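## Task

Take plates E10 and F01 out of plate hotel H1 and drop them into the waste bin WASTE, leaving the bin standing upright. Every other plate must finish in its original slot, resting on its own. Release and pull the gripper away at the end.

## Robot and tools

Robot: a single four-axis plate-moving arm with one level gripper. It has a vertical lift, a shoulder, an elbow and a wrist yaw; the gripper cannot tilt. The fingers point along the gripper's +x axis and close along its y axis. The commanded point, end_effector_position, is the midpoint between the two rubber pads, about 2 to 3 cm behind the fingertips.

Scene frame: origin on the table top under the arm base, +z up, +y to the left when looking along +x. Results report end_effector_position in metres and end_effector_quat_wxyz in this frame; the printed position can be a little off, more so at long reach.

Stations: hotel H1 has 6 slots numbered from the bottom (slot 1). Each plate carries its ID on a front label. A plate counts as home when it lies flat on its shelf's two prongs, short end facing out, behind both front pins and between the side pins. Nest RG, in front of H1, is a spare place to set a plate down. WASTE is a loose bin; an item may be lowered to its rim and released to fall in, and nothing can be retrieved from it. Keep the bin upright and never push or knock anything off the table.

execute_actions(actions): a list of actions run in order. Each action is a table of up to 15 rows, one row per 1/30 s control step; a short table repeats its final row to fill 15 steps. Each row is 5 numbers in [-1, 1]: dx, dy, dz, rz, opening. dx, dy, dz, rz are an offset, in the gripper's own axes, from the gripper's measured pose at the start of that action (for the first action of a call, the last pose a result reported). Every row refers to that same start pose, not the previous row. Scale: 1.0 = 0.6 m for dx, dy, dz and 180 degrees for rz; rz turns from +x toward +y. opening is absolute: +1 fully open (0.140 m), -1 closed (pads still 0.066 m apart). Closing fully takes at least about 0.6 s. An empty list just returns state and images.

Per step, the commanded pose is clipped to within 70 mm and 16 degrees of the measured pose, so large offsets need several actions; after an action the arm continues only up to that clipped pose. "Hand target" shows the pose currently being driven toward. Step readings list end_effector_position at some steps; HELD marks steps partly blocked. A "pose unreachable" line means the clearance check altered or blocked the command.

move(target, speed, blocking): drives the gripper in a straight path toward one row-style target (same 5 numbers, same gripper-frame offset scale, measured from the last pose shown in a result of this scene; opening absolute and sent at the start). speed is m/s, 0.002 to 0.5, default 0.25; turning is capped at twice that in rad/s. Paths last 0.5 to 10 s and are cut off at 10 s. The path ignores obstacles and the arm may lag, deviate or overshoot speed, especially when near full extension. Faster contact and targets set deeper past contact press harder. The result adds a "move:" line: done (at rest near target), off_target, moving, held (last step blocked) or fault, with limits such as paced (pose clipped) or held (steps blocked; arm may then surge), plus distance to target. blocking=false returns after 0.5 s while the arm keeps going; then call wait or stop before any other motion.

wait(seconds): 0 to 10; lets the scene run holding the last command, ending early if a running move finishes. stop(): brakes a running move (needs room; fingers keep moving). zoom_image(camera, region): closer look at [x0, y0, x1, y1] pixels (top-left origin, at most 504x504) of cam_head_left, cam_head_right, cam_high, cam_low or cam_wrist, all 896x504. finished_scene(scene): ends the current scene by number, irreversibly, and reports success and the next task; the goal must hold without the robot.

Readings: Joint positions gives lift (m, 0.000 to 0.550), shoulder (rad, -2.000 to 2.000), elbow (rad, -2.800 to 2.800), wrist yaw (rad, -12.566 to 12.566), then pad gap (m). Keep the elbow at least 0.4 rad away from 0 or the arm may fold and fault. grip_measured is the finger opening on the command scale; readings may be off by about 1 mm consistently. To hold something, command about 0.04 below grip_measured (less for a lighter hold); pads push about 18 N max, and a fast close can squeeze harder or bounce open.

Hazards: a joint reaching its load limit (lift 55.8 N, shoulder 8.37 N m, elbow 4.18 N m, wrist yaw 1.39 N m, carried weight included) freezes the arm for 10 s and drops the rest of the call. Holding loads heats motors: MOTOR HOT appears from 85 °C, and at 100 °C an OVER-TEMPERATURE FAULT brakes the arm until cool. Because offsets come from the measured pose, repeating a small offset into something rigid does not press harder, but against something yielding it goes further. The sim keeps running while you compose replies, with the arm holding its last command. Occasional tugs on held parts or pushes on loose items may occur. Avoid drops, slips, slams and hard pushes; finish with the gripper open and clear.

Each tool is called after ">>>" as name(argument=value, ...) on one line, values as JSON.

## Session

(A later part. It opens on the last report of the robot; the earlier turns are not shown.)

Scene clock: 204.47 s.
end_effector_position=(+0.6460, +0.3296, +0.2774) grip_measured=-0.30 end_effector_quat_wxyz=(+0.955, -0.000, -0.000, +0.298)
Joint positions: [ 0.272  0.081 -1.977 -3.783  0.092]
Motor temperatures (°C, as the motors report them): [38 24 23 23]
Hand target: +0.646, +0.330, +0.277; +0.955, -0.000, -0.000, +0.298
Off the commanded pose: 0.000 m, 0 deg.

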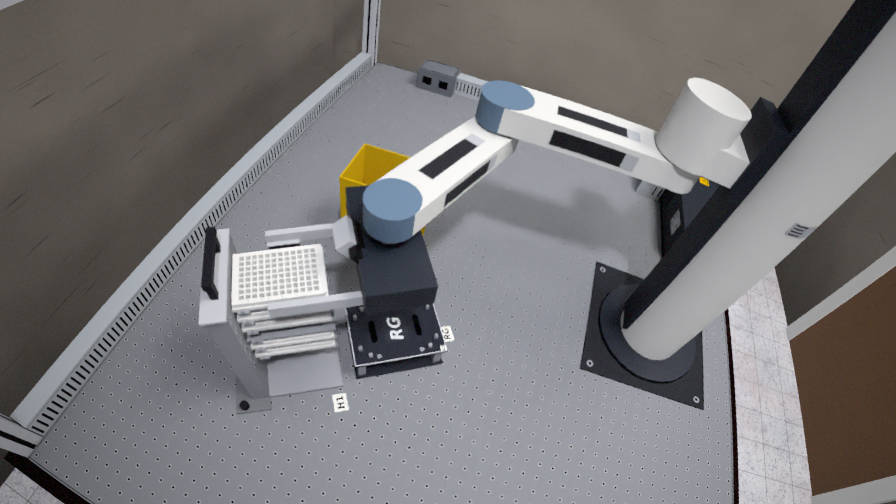

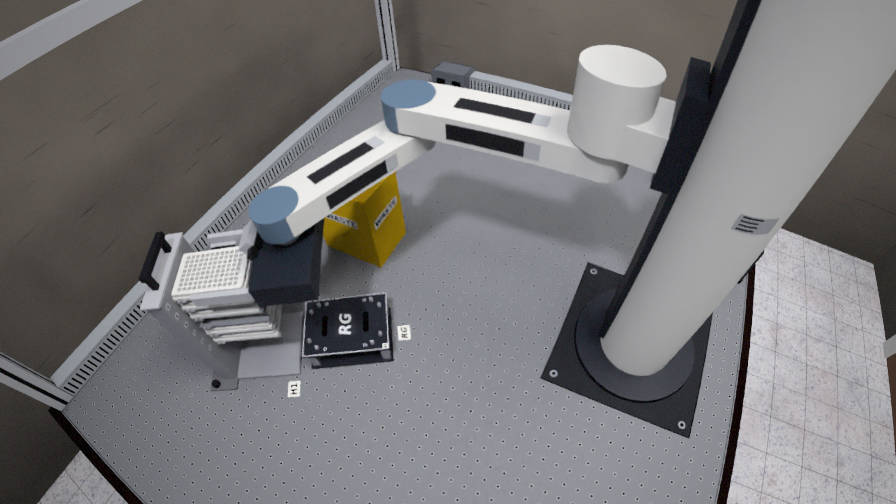

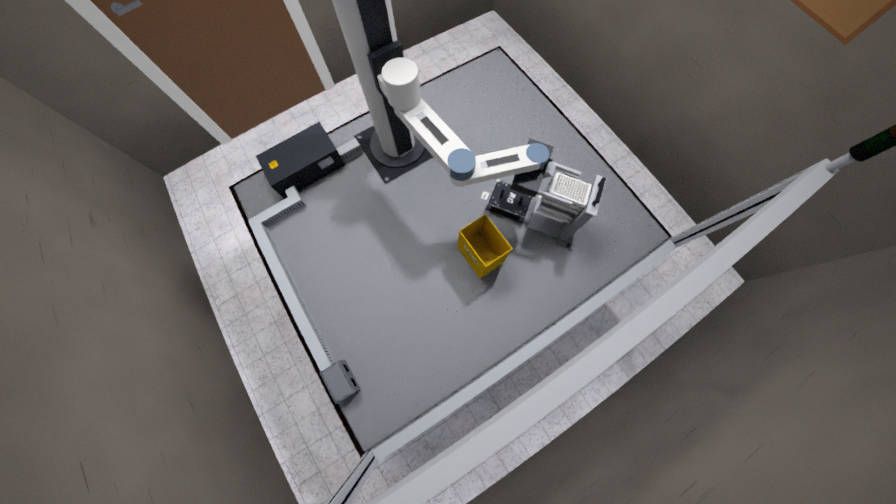

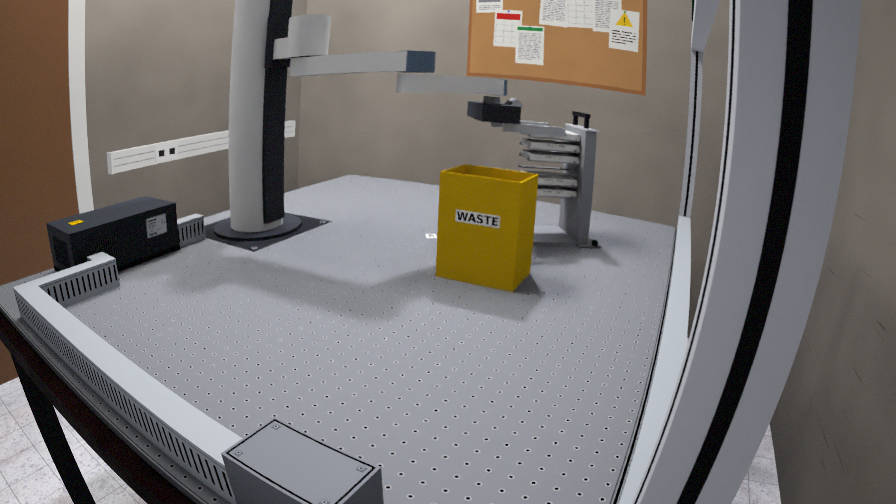

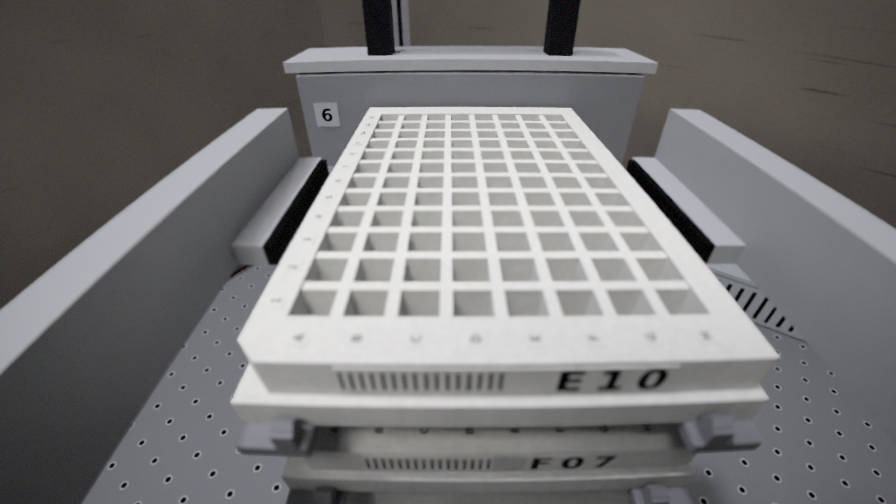

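>>> execute_actions(actions=[[[0,0,0,0,-0.35],[0,0,0,0,-0.40],[0,0,0,0,-0.44],[0,0,0,0,-0.48],[0,0,0,0,-0.505],[0,0,0,0,-0.52],[0,0,0,0,-0.535],[0,0,0,0,-0.55],[0,0,0,0,-0.565],[0,0,0,0,-0.58],[0,0,0,0,-0.59],[0,0,0,0,-0.60]]])

Scene clock: 214.93 s.
end_effector_position=(+0.6460, +0.3296, +0.2774) grip_measured=-0.55 end_effector_quat_wxyz=(+0.955, -0.000, -0.000, +0.298)
Joint positions: [ 0.272  0.081 -1.977 -3.783  0.083]
Motor temperatures (°C, as the motors report them): [38 24 23 23]
Hand target: +0.646, +0.330, +0.277; +0.955, -0.000, -0.000, +0.298
Off the commanded pose: 0.000 m, 0 deg.
Step readings (end_effector_position):
0: (+0.6460, +0.3296, +0.2774)
1: (+0.6460, +0.3296, +0.2774)
2: (+0.6460, +0.3296, +0.2774)
4: (+0.6460, +0.3296, +0.2774)
8: (+0.6460, +0.3296, +0.2774)
15: end_effector_position above

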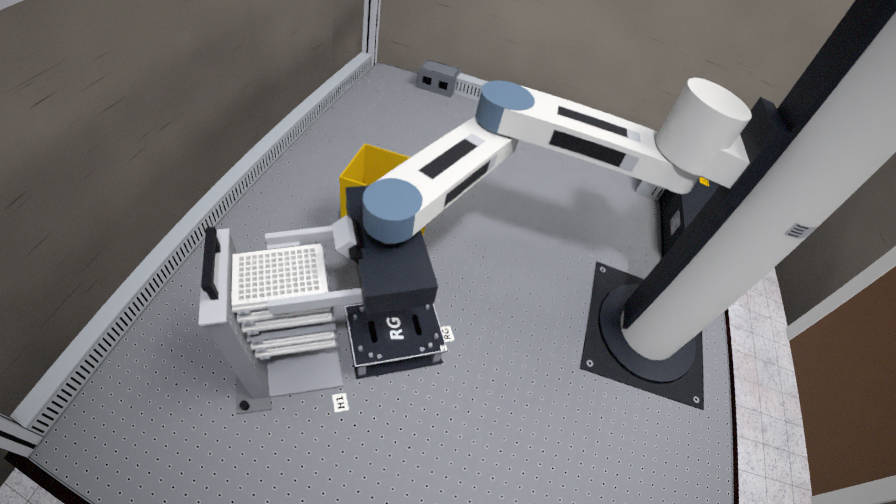

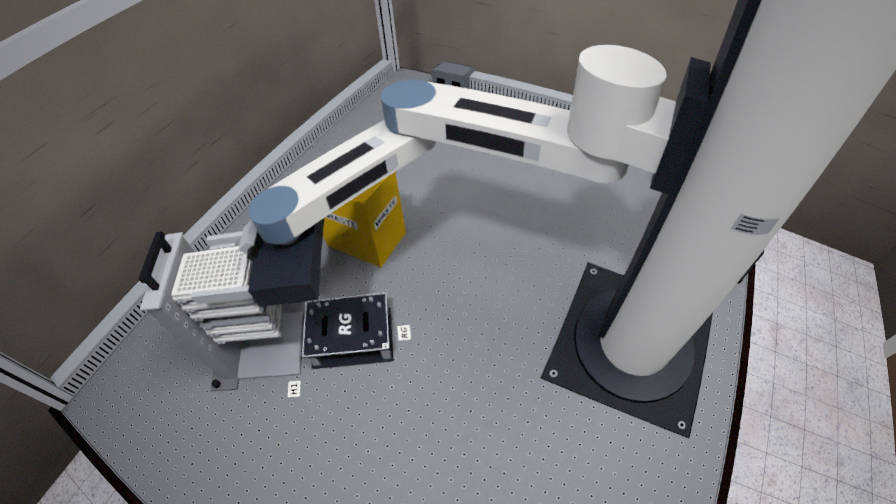

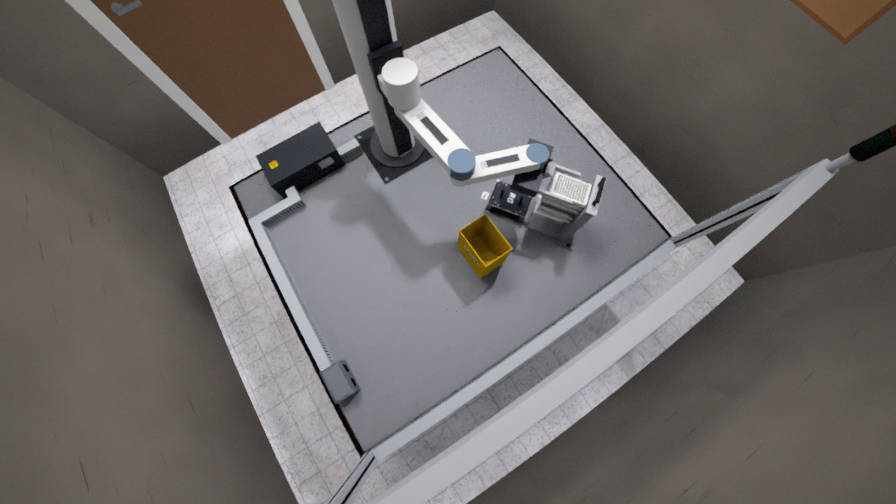

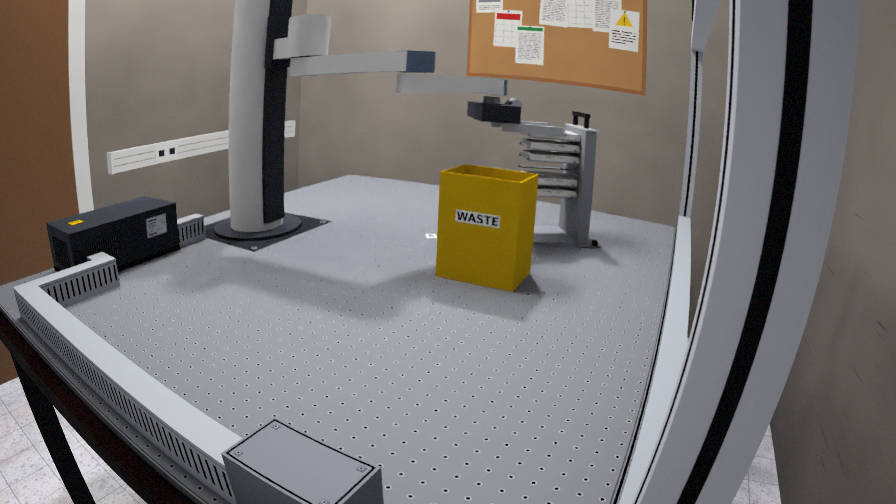

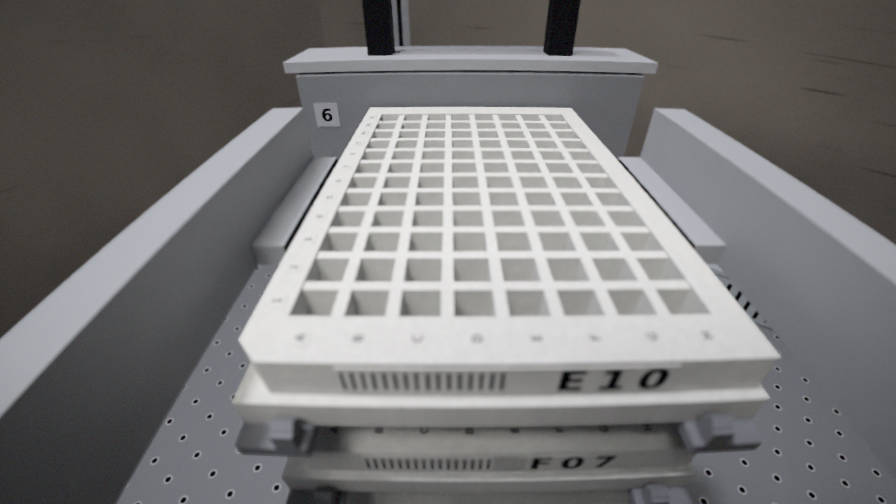

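>>> execute_actions(actions=[[[0,0,0.0015,0,-0.60],[0,0,0.003,0,-0.60],[0,0,0.005,0,-0.60],[0,0,0.007,0,-0.60],[0,0,0.009,0,-0.60],[0,0,0.011,0,-0.60],[0,0,0.0125,0,-0.60],[0,0,0.0133,0,-0.60]]])

Scene clock: 220.13 s.
end_effector_position=(+0.6460, +0.3296, +0.2854) grip_measured=-0.55 end_effector_quat_wxyz=(+0.955, -0.000, -0.000, +0.298)
Joint positions: [ 0.28   0.081 -1.977 -3.783  0.083]
Motor temperatures (°C, as the motors report them): [38 24 23 23]
Hand target: +0.646, +0.330, +0.285; +0.955, -0.000, -0.000, +0.298
Off the commanded pose: 0.000 m, 0 deg.
Step readings (end_effector_position):
0: (+0.6460, +0.3296, +0.2774)
1: (+0.6460, +0.3296, +0.2777)
2: (+0.6460, +0.3296, +0.2786)
4: (+0.6460, +0.3296, +0.2808)
8: (+0.6460, +0.3296, +0.2852)
15: end_effector_position above

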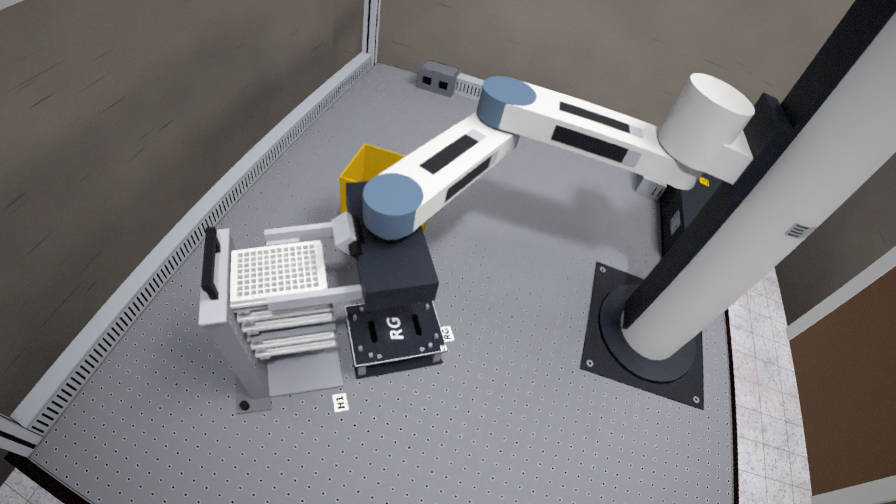

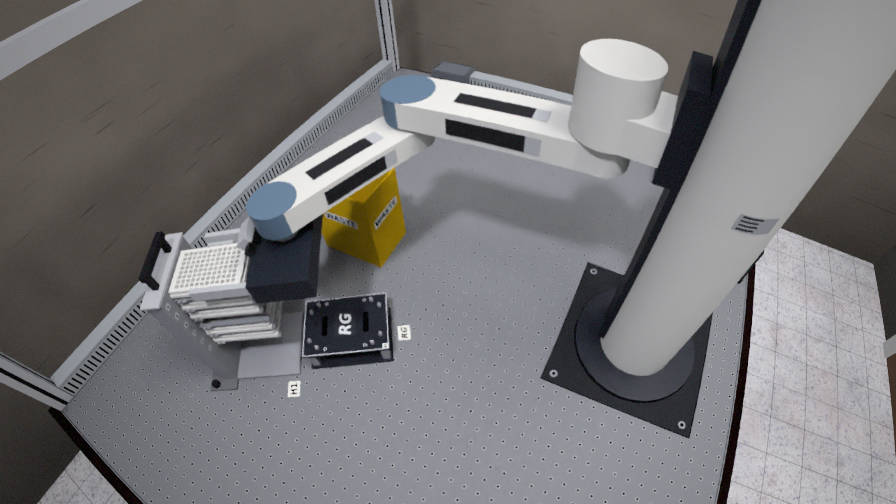

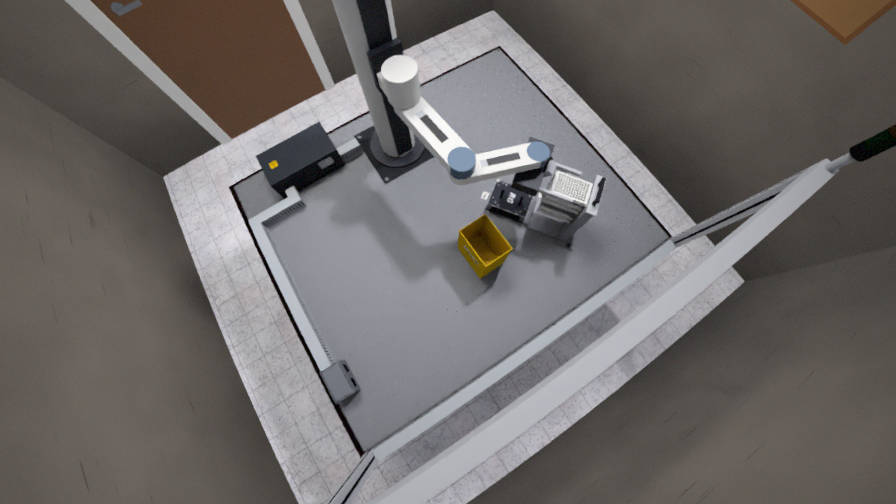

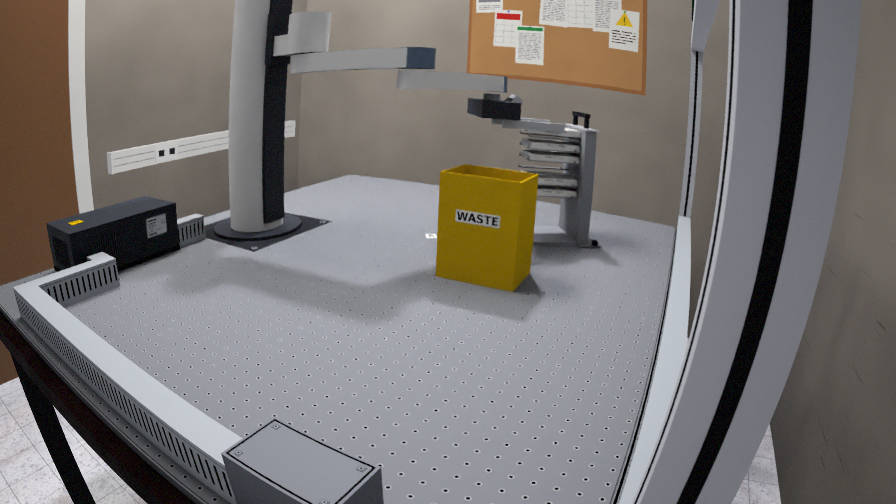

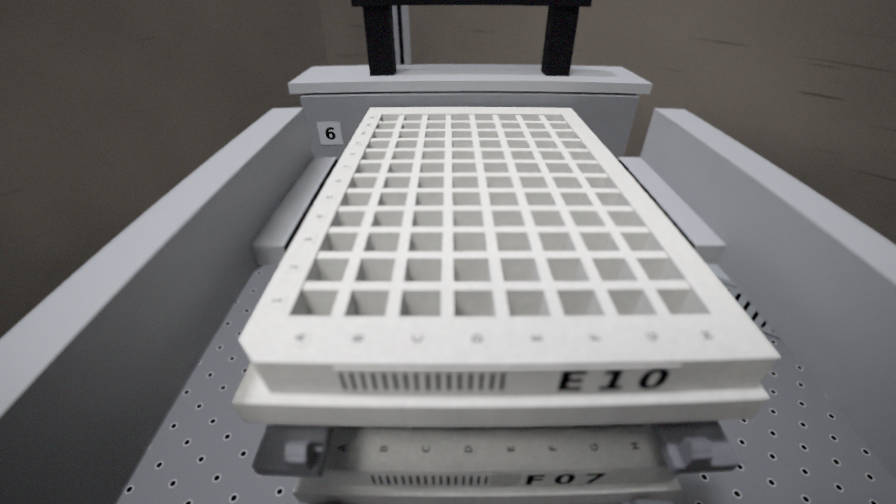

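>>> zoom_image(camera="cam_wrist", region=[560, 300, 896, 504])

>>> zoom_image(camera="cam_low", region=[440, 80, 640, 260])

Region (560, 300, 896, 504) of cam_wrist's 896x504 image, scaled by 1.500, with more detail than that image has; it fills the top 306 rows of this view, and the rest is white.

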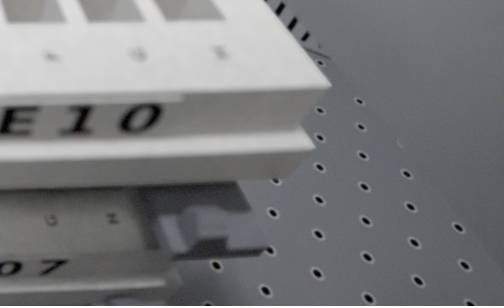

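Region (440, 80, 640, 260) of cam_low's 896x504 image, scaled by 2.520, with more detail than that image has; it fills the top 454 rows of this view, and the rest is white.

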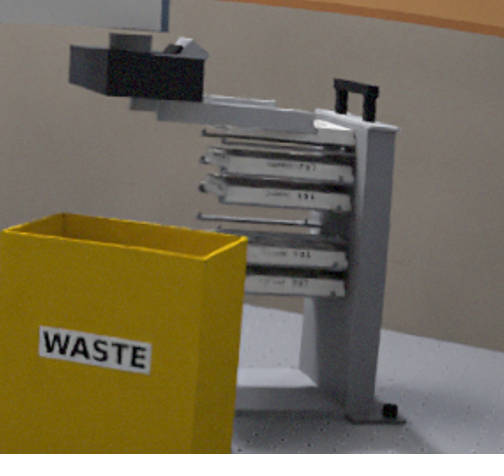

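>>> move(target=[-0.3423, -0.4110, 0.004, -0.1839, -0.60], speed=0.25)

Scene clock: 289.47 s.
end_effector_position=(+0.6174, +0.0097, +0.2877) grip_measured=-0.55 end_effector_quat_wxyz=(+1.000, -0.000, -0.000, +0.013)
Joint positions: [ 0.283 -0.826 -1.233 -4.198  0.083]
Motor temperatures (°C, as the motors report them): [38 24 23 23]
Hand target: +0.617, +0.010, +0.288; +1.000, -0.000, -0.000, +0.013
Off the commanded pose: 0.000 m, 0 deg.
move: done

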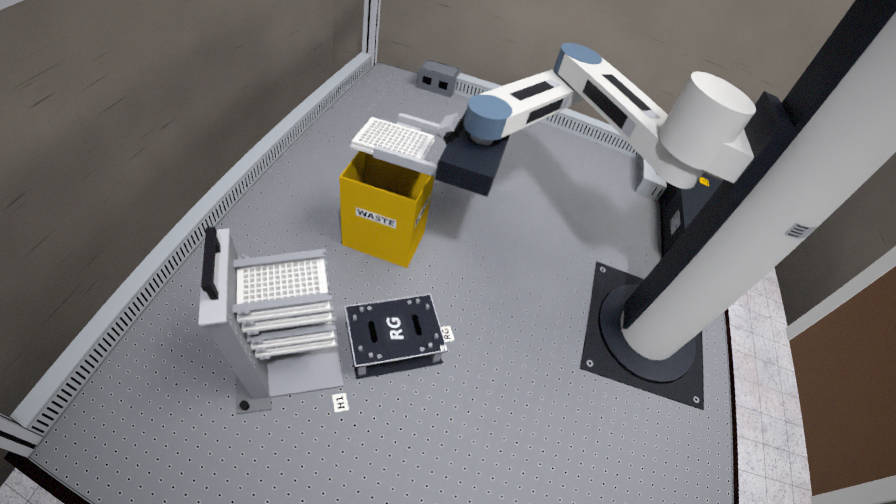

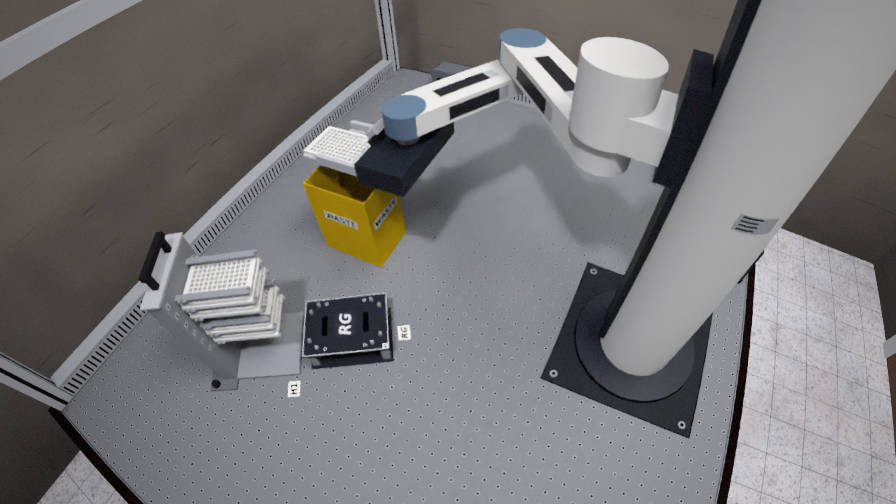

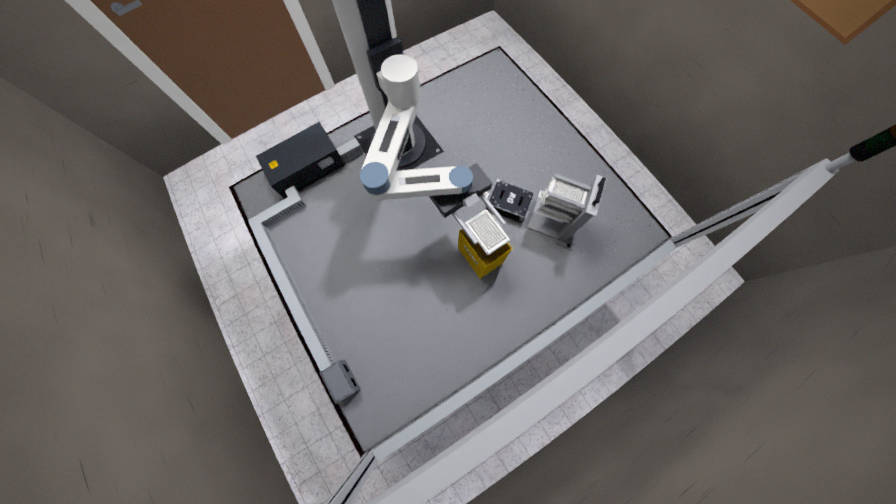

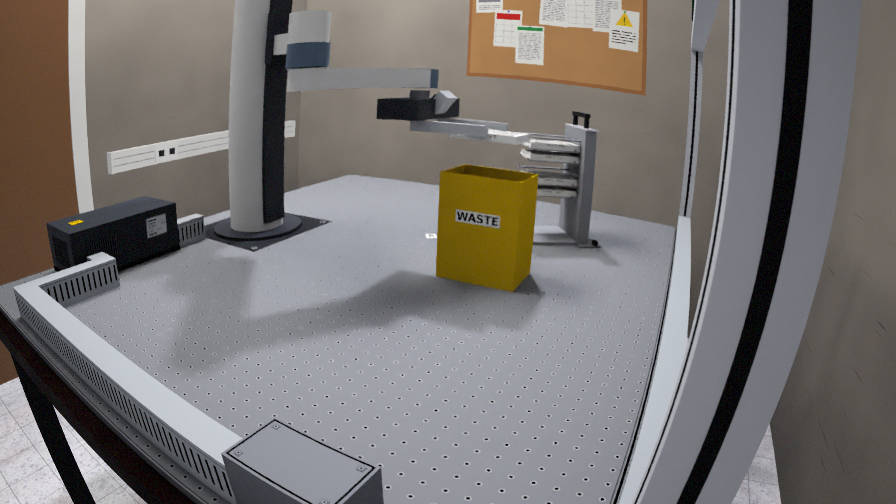

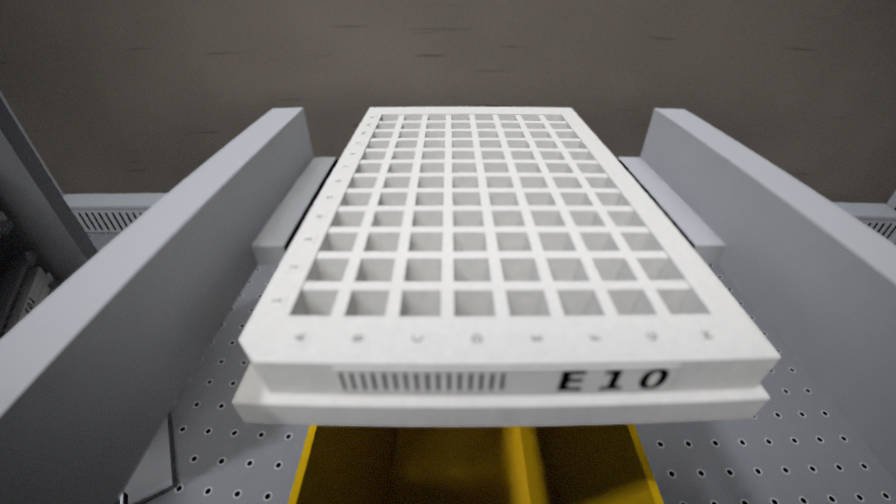

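>>> move(target=[0, 0, -0.0945, 0, -0.60], speed=0.15)

Scene clock: 295.23 s.
end_effector_position=(+0.6173, +0.0097, +0.2310) grip_measured=-0.55 end_effector_quat_wxyz=(+1.000, -0.000, -0.000, +0.013)
Joint positions: [ 0.226 -0.826 -1.233 -4.198  0.083]
Motor temperatures (°C, as the motors report them): [38 24 23 23]
Hand target: +0.617, +0.010, +0.231; +1.000, -0.000, -0.000, +0.013
Off the commanded pose: 0.000 m, 0 deg.
move: done

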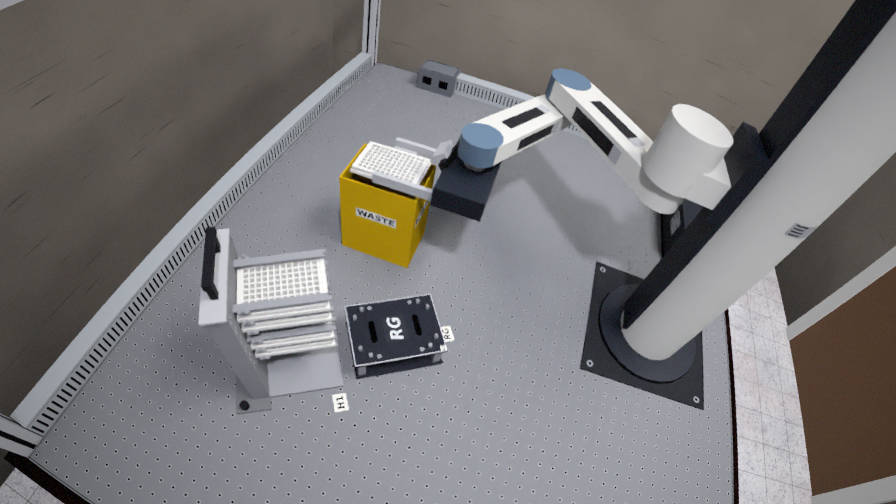

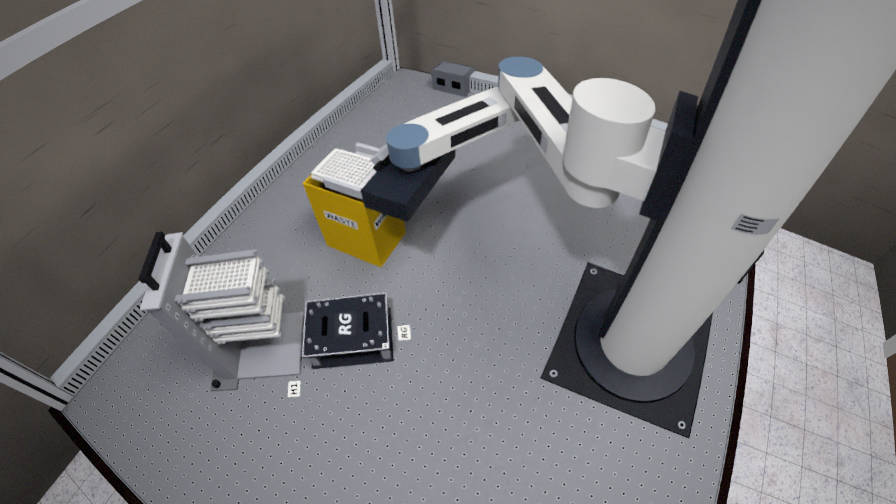

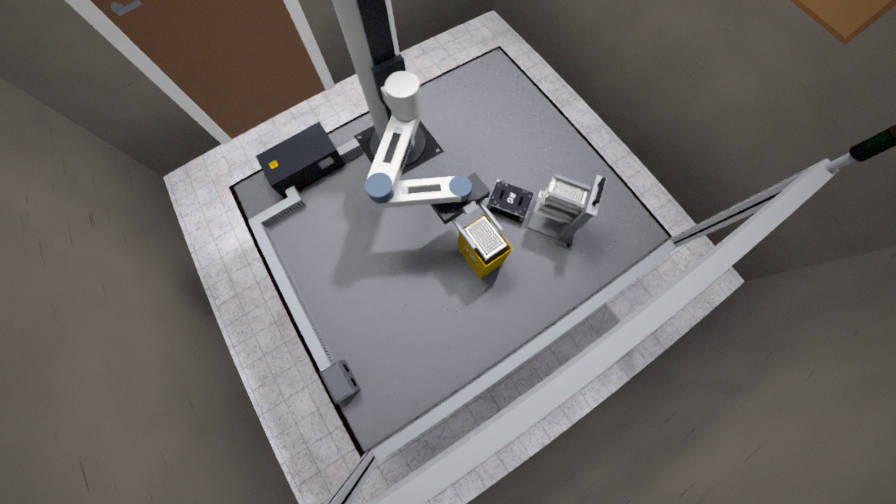

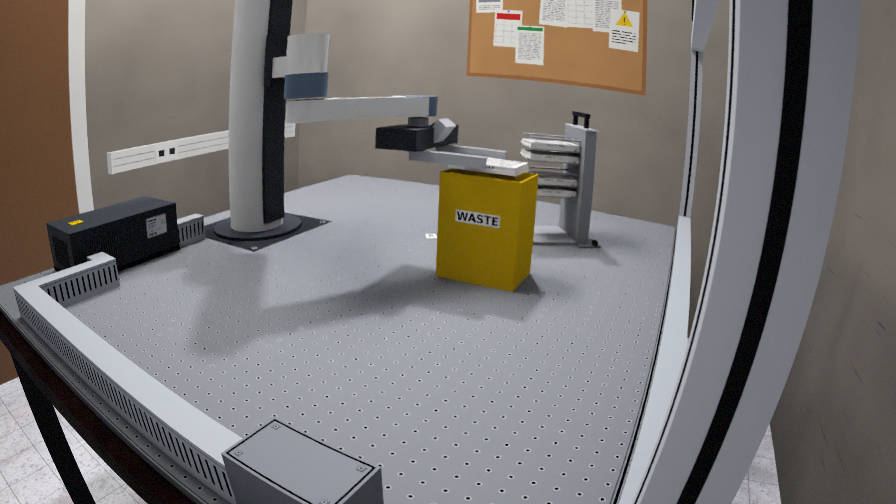

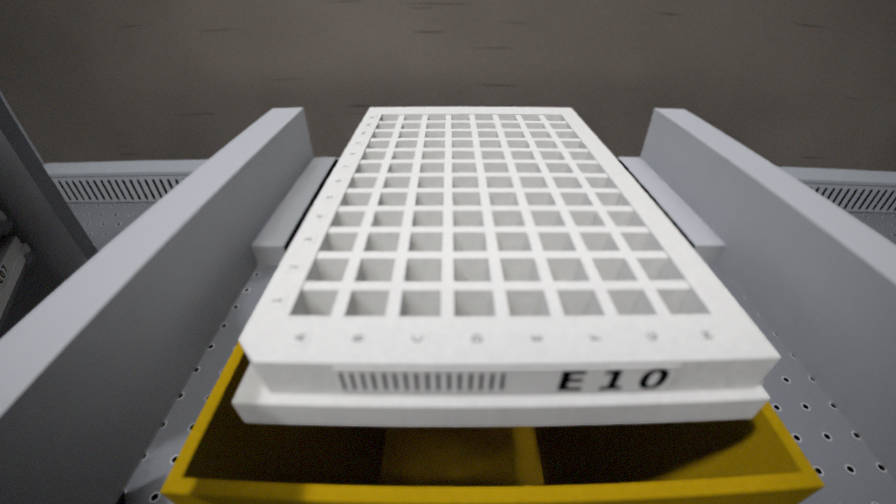

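>>> zoom_image(camera="cam_high", region=[430, 190, 540, 290])

>>> zoom_image(camera="cam_low", region=[400, 130, 560, 210])

>>> zoom_image(camera="cam_head_left", region=[320, 120, 470, 230])

Region (430, 190, 540, 290) of cam_high's 896x504 image, scaled by 4.582, with more detail than that image has; it fills the top 458 rows of this view, and the rest is white.

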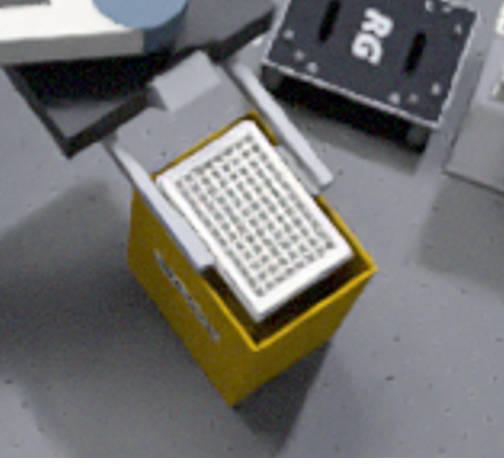

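Region (400, 130, 560, 210) of cam_low's 896x504 image, scaled by 3.150, with more detail than that image has.

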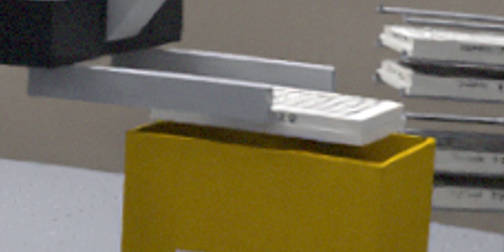

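Region (320, 120, 470, 230) of cam_head_left's 896x504 image, scaled by 3.360, with more detail than that image has; it fills the top 370 rows of this view, and the rest is white.

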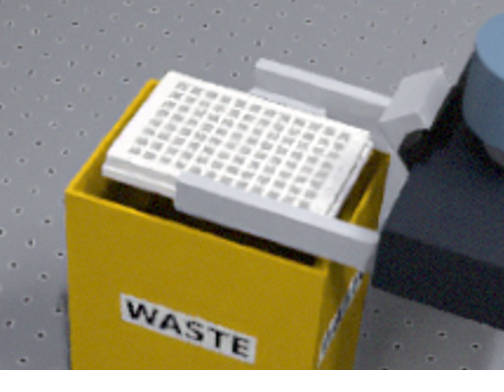

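>>> execute_actions(actions=[[[0.0007,0,-0.002,0,-0.60],[0.0014,0,-0.0045,0,-0.60],[0.002,0,-0.007,0,-0.60],[0.0027,0,-0.0095,0,-0.60],[0.0034,0,-0.012,0,-0.60],[0.004,0,-0.0145,0,-0.60],[0.004,0,-0.0162,0,-0.60],[0.004,0,-0.0167,0,-0.60],[0.004,0,-0.0167,0,-0.60],[0.004,0,-0.0167,0,0.0]]])

Scene clock: 327.57 s.
end_effector_position=(+0.6197, +0.0097, +0.2209) grip_measured=+0.00 end_effector_quat_wxyz=(+1.000, -0.000, -0.000, +0.013)
Joint positions: [ 0.216 -0.822 -1.245 -4.191  0.103]
Motor temperatures (°C, as the motors report them): [38 24 23 23]
Hand target: +0.620, +0.010, +0.221; +1.000, -0.000, -0.000, +0.013
Off the commanded pose: 0.000 m, 0 deg.
Step readings (end_effector_position):
0: (+0.6173, +0.0097, +0.2310)
1: (+0.6175, +0.0097, +0.2306)
2: (+0.6179, +0.0097, +0.2293)
4: (+0.6186, +0.0097, +0.2263)
8: (+0.6197, +0.0097, +0.2210)
15: end_effector_position above

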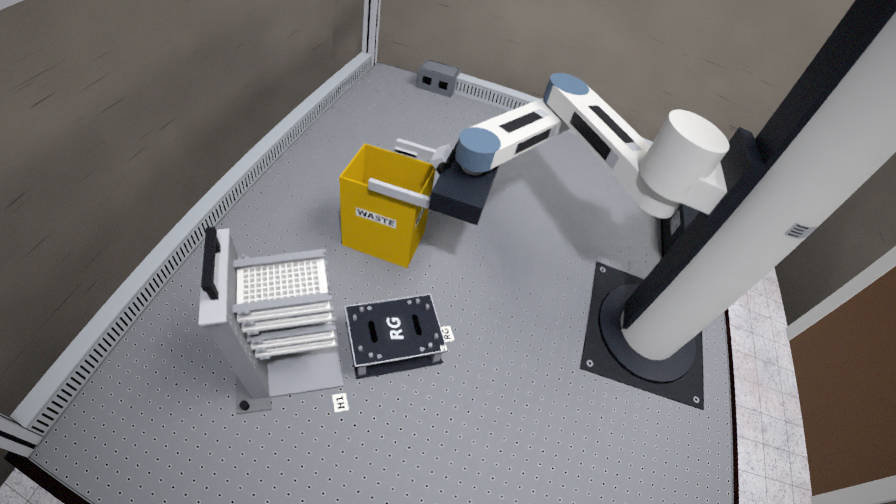

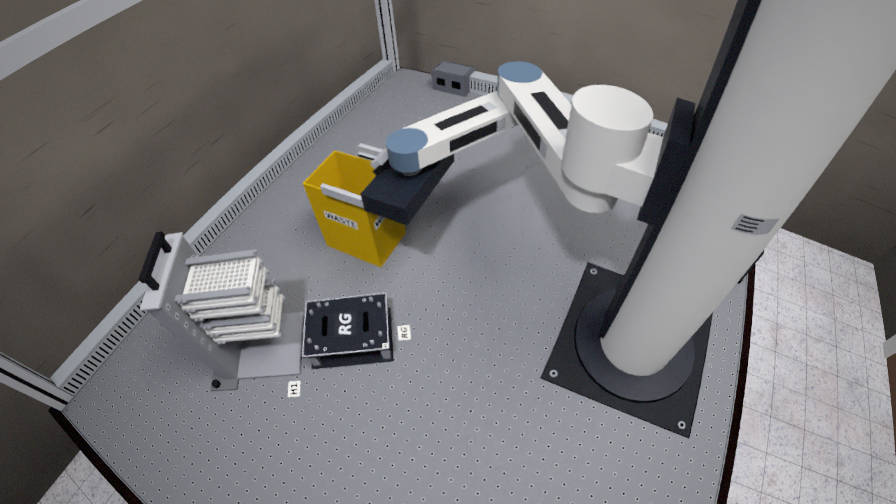

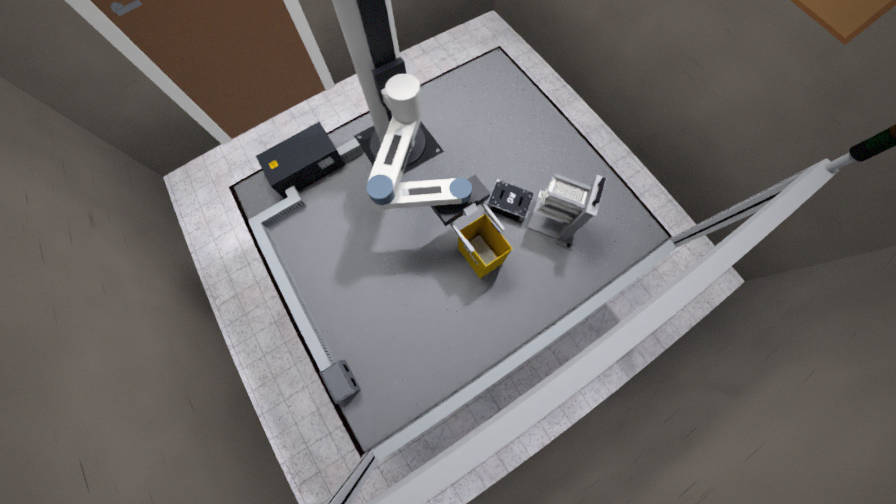

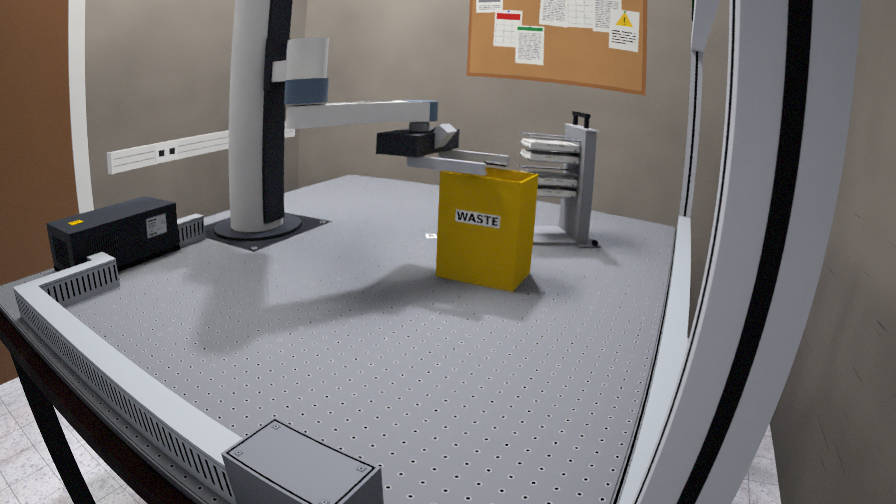

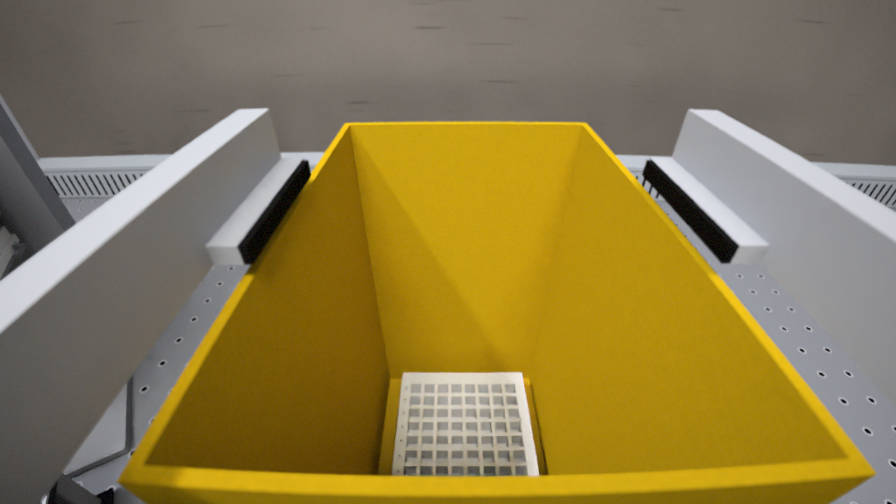

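>>> zoom_image(camera="cam_low", region=[400, 130, 560, 210])

>>> zoom_image(camera="cam_head_left", region=[320, 120, 470, 230])

Region (400, 130, 560, 210) of cam_low's 896x504 image, scaled by 3.150, with more detail than that image has.

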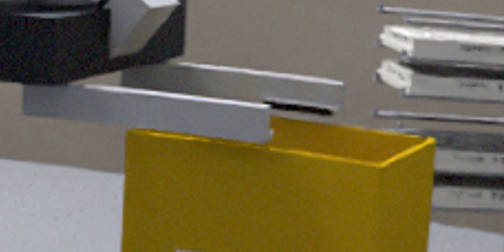

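Region (320, 120, 470, 230) of cam_head_left's 896x504 image, scaled by 3.360, with more detail than that image has; it fills the top 370 rows of this view, and the rest is white.

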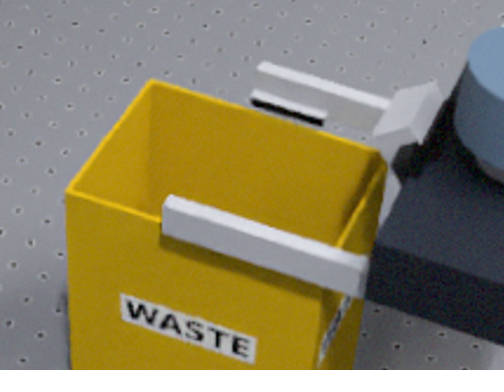

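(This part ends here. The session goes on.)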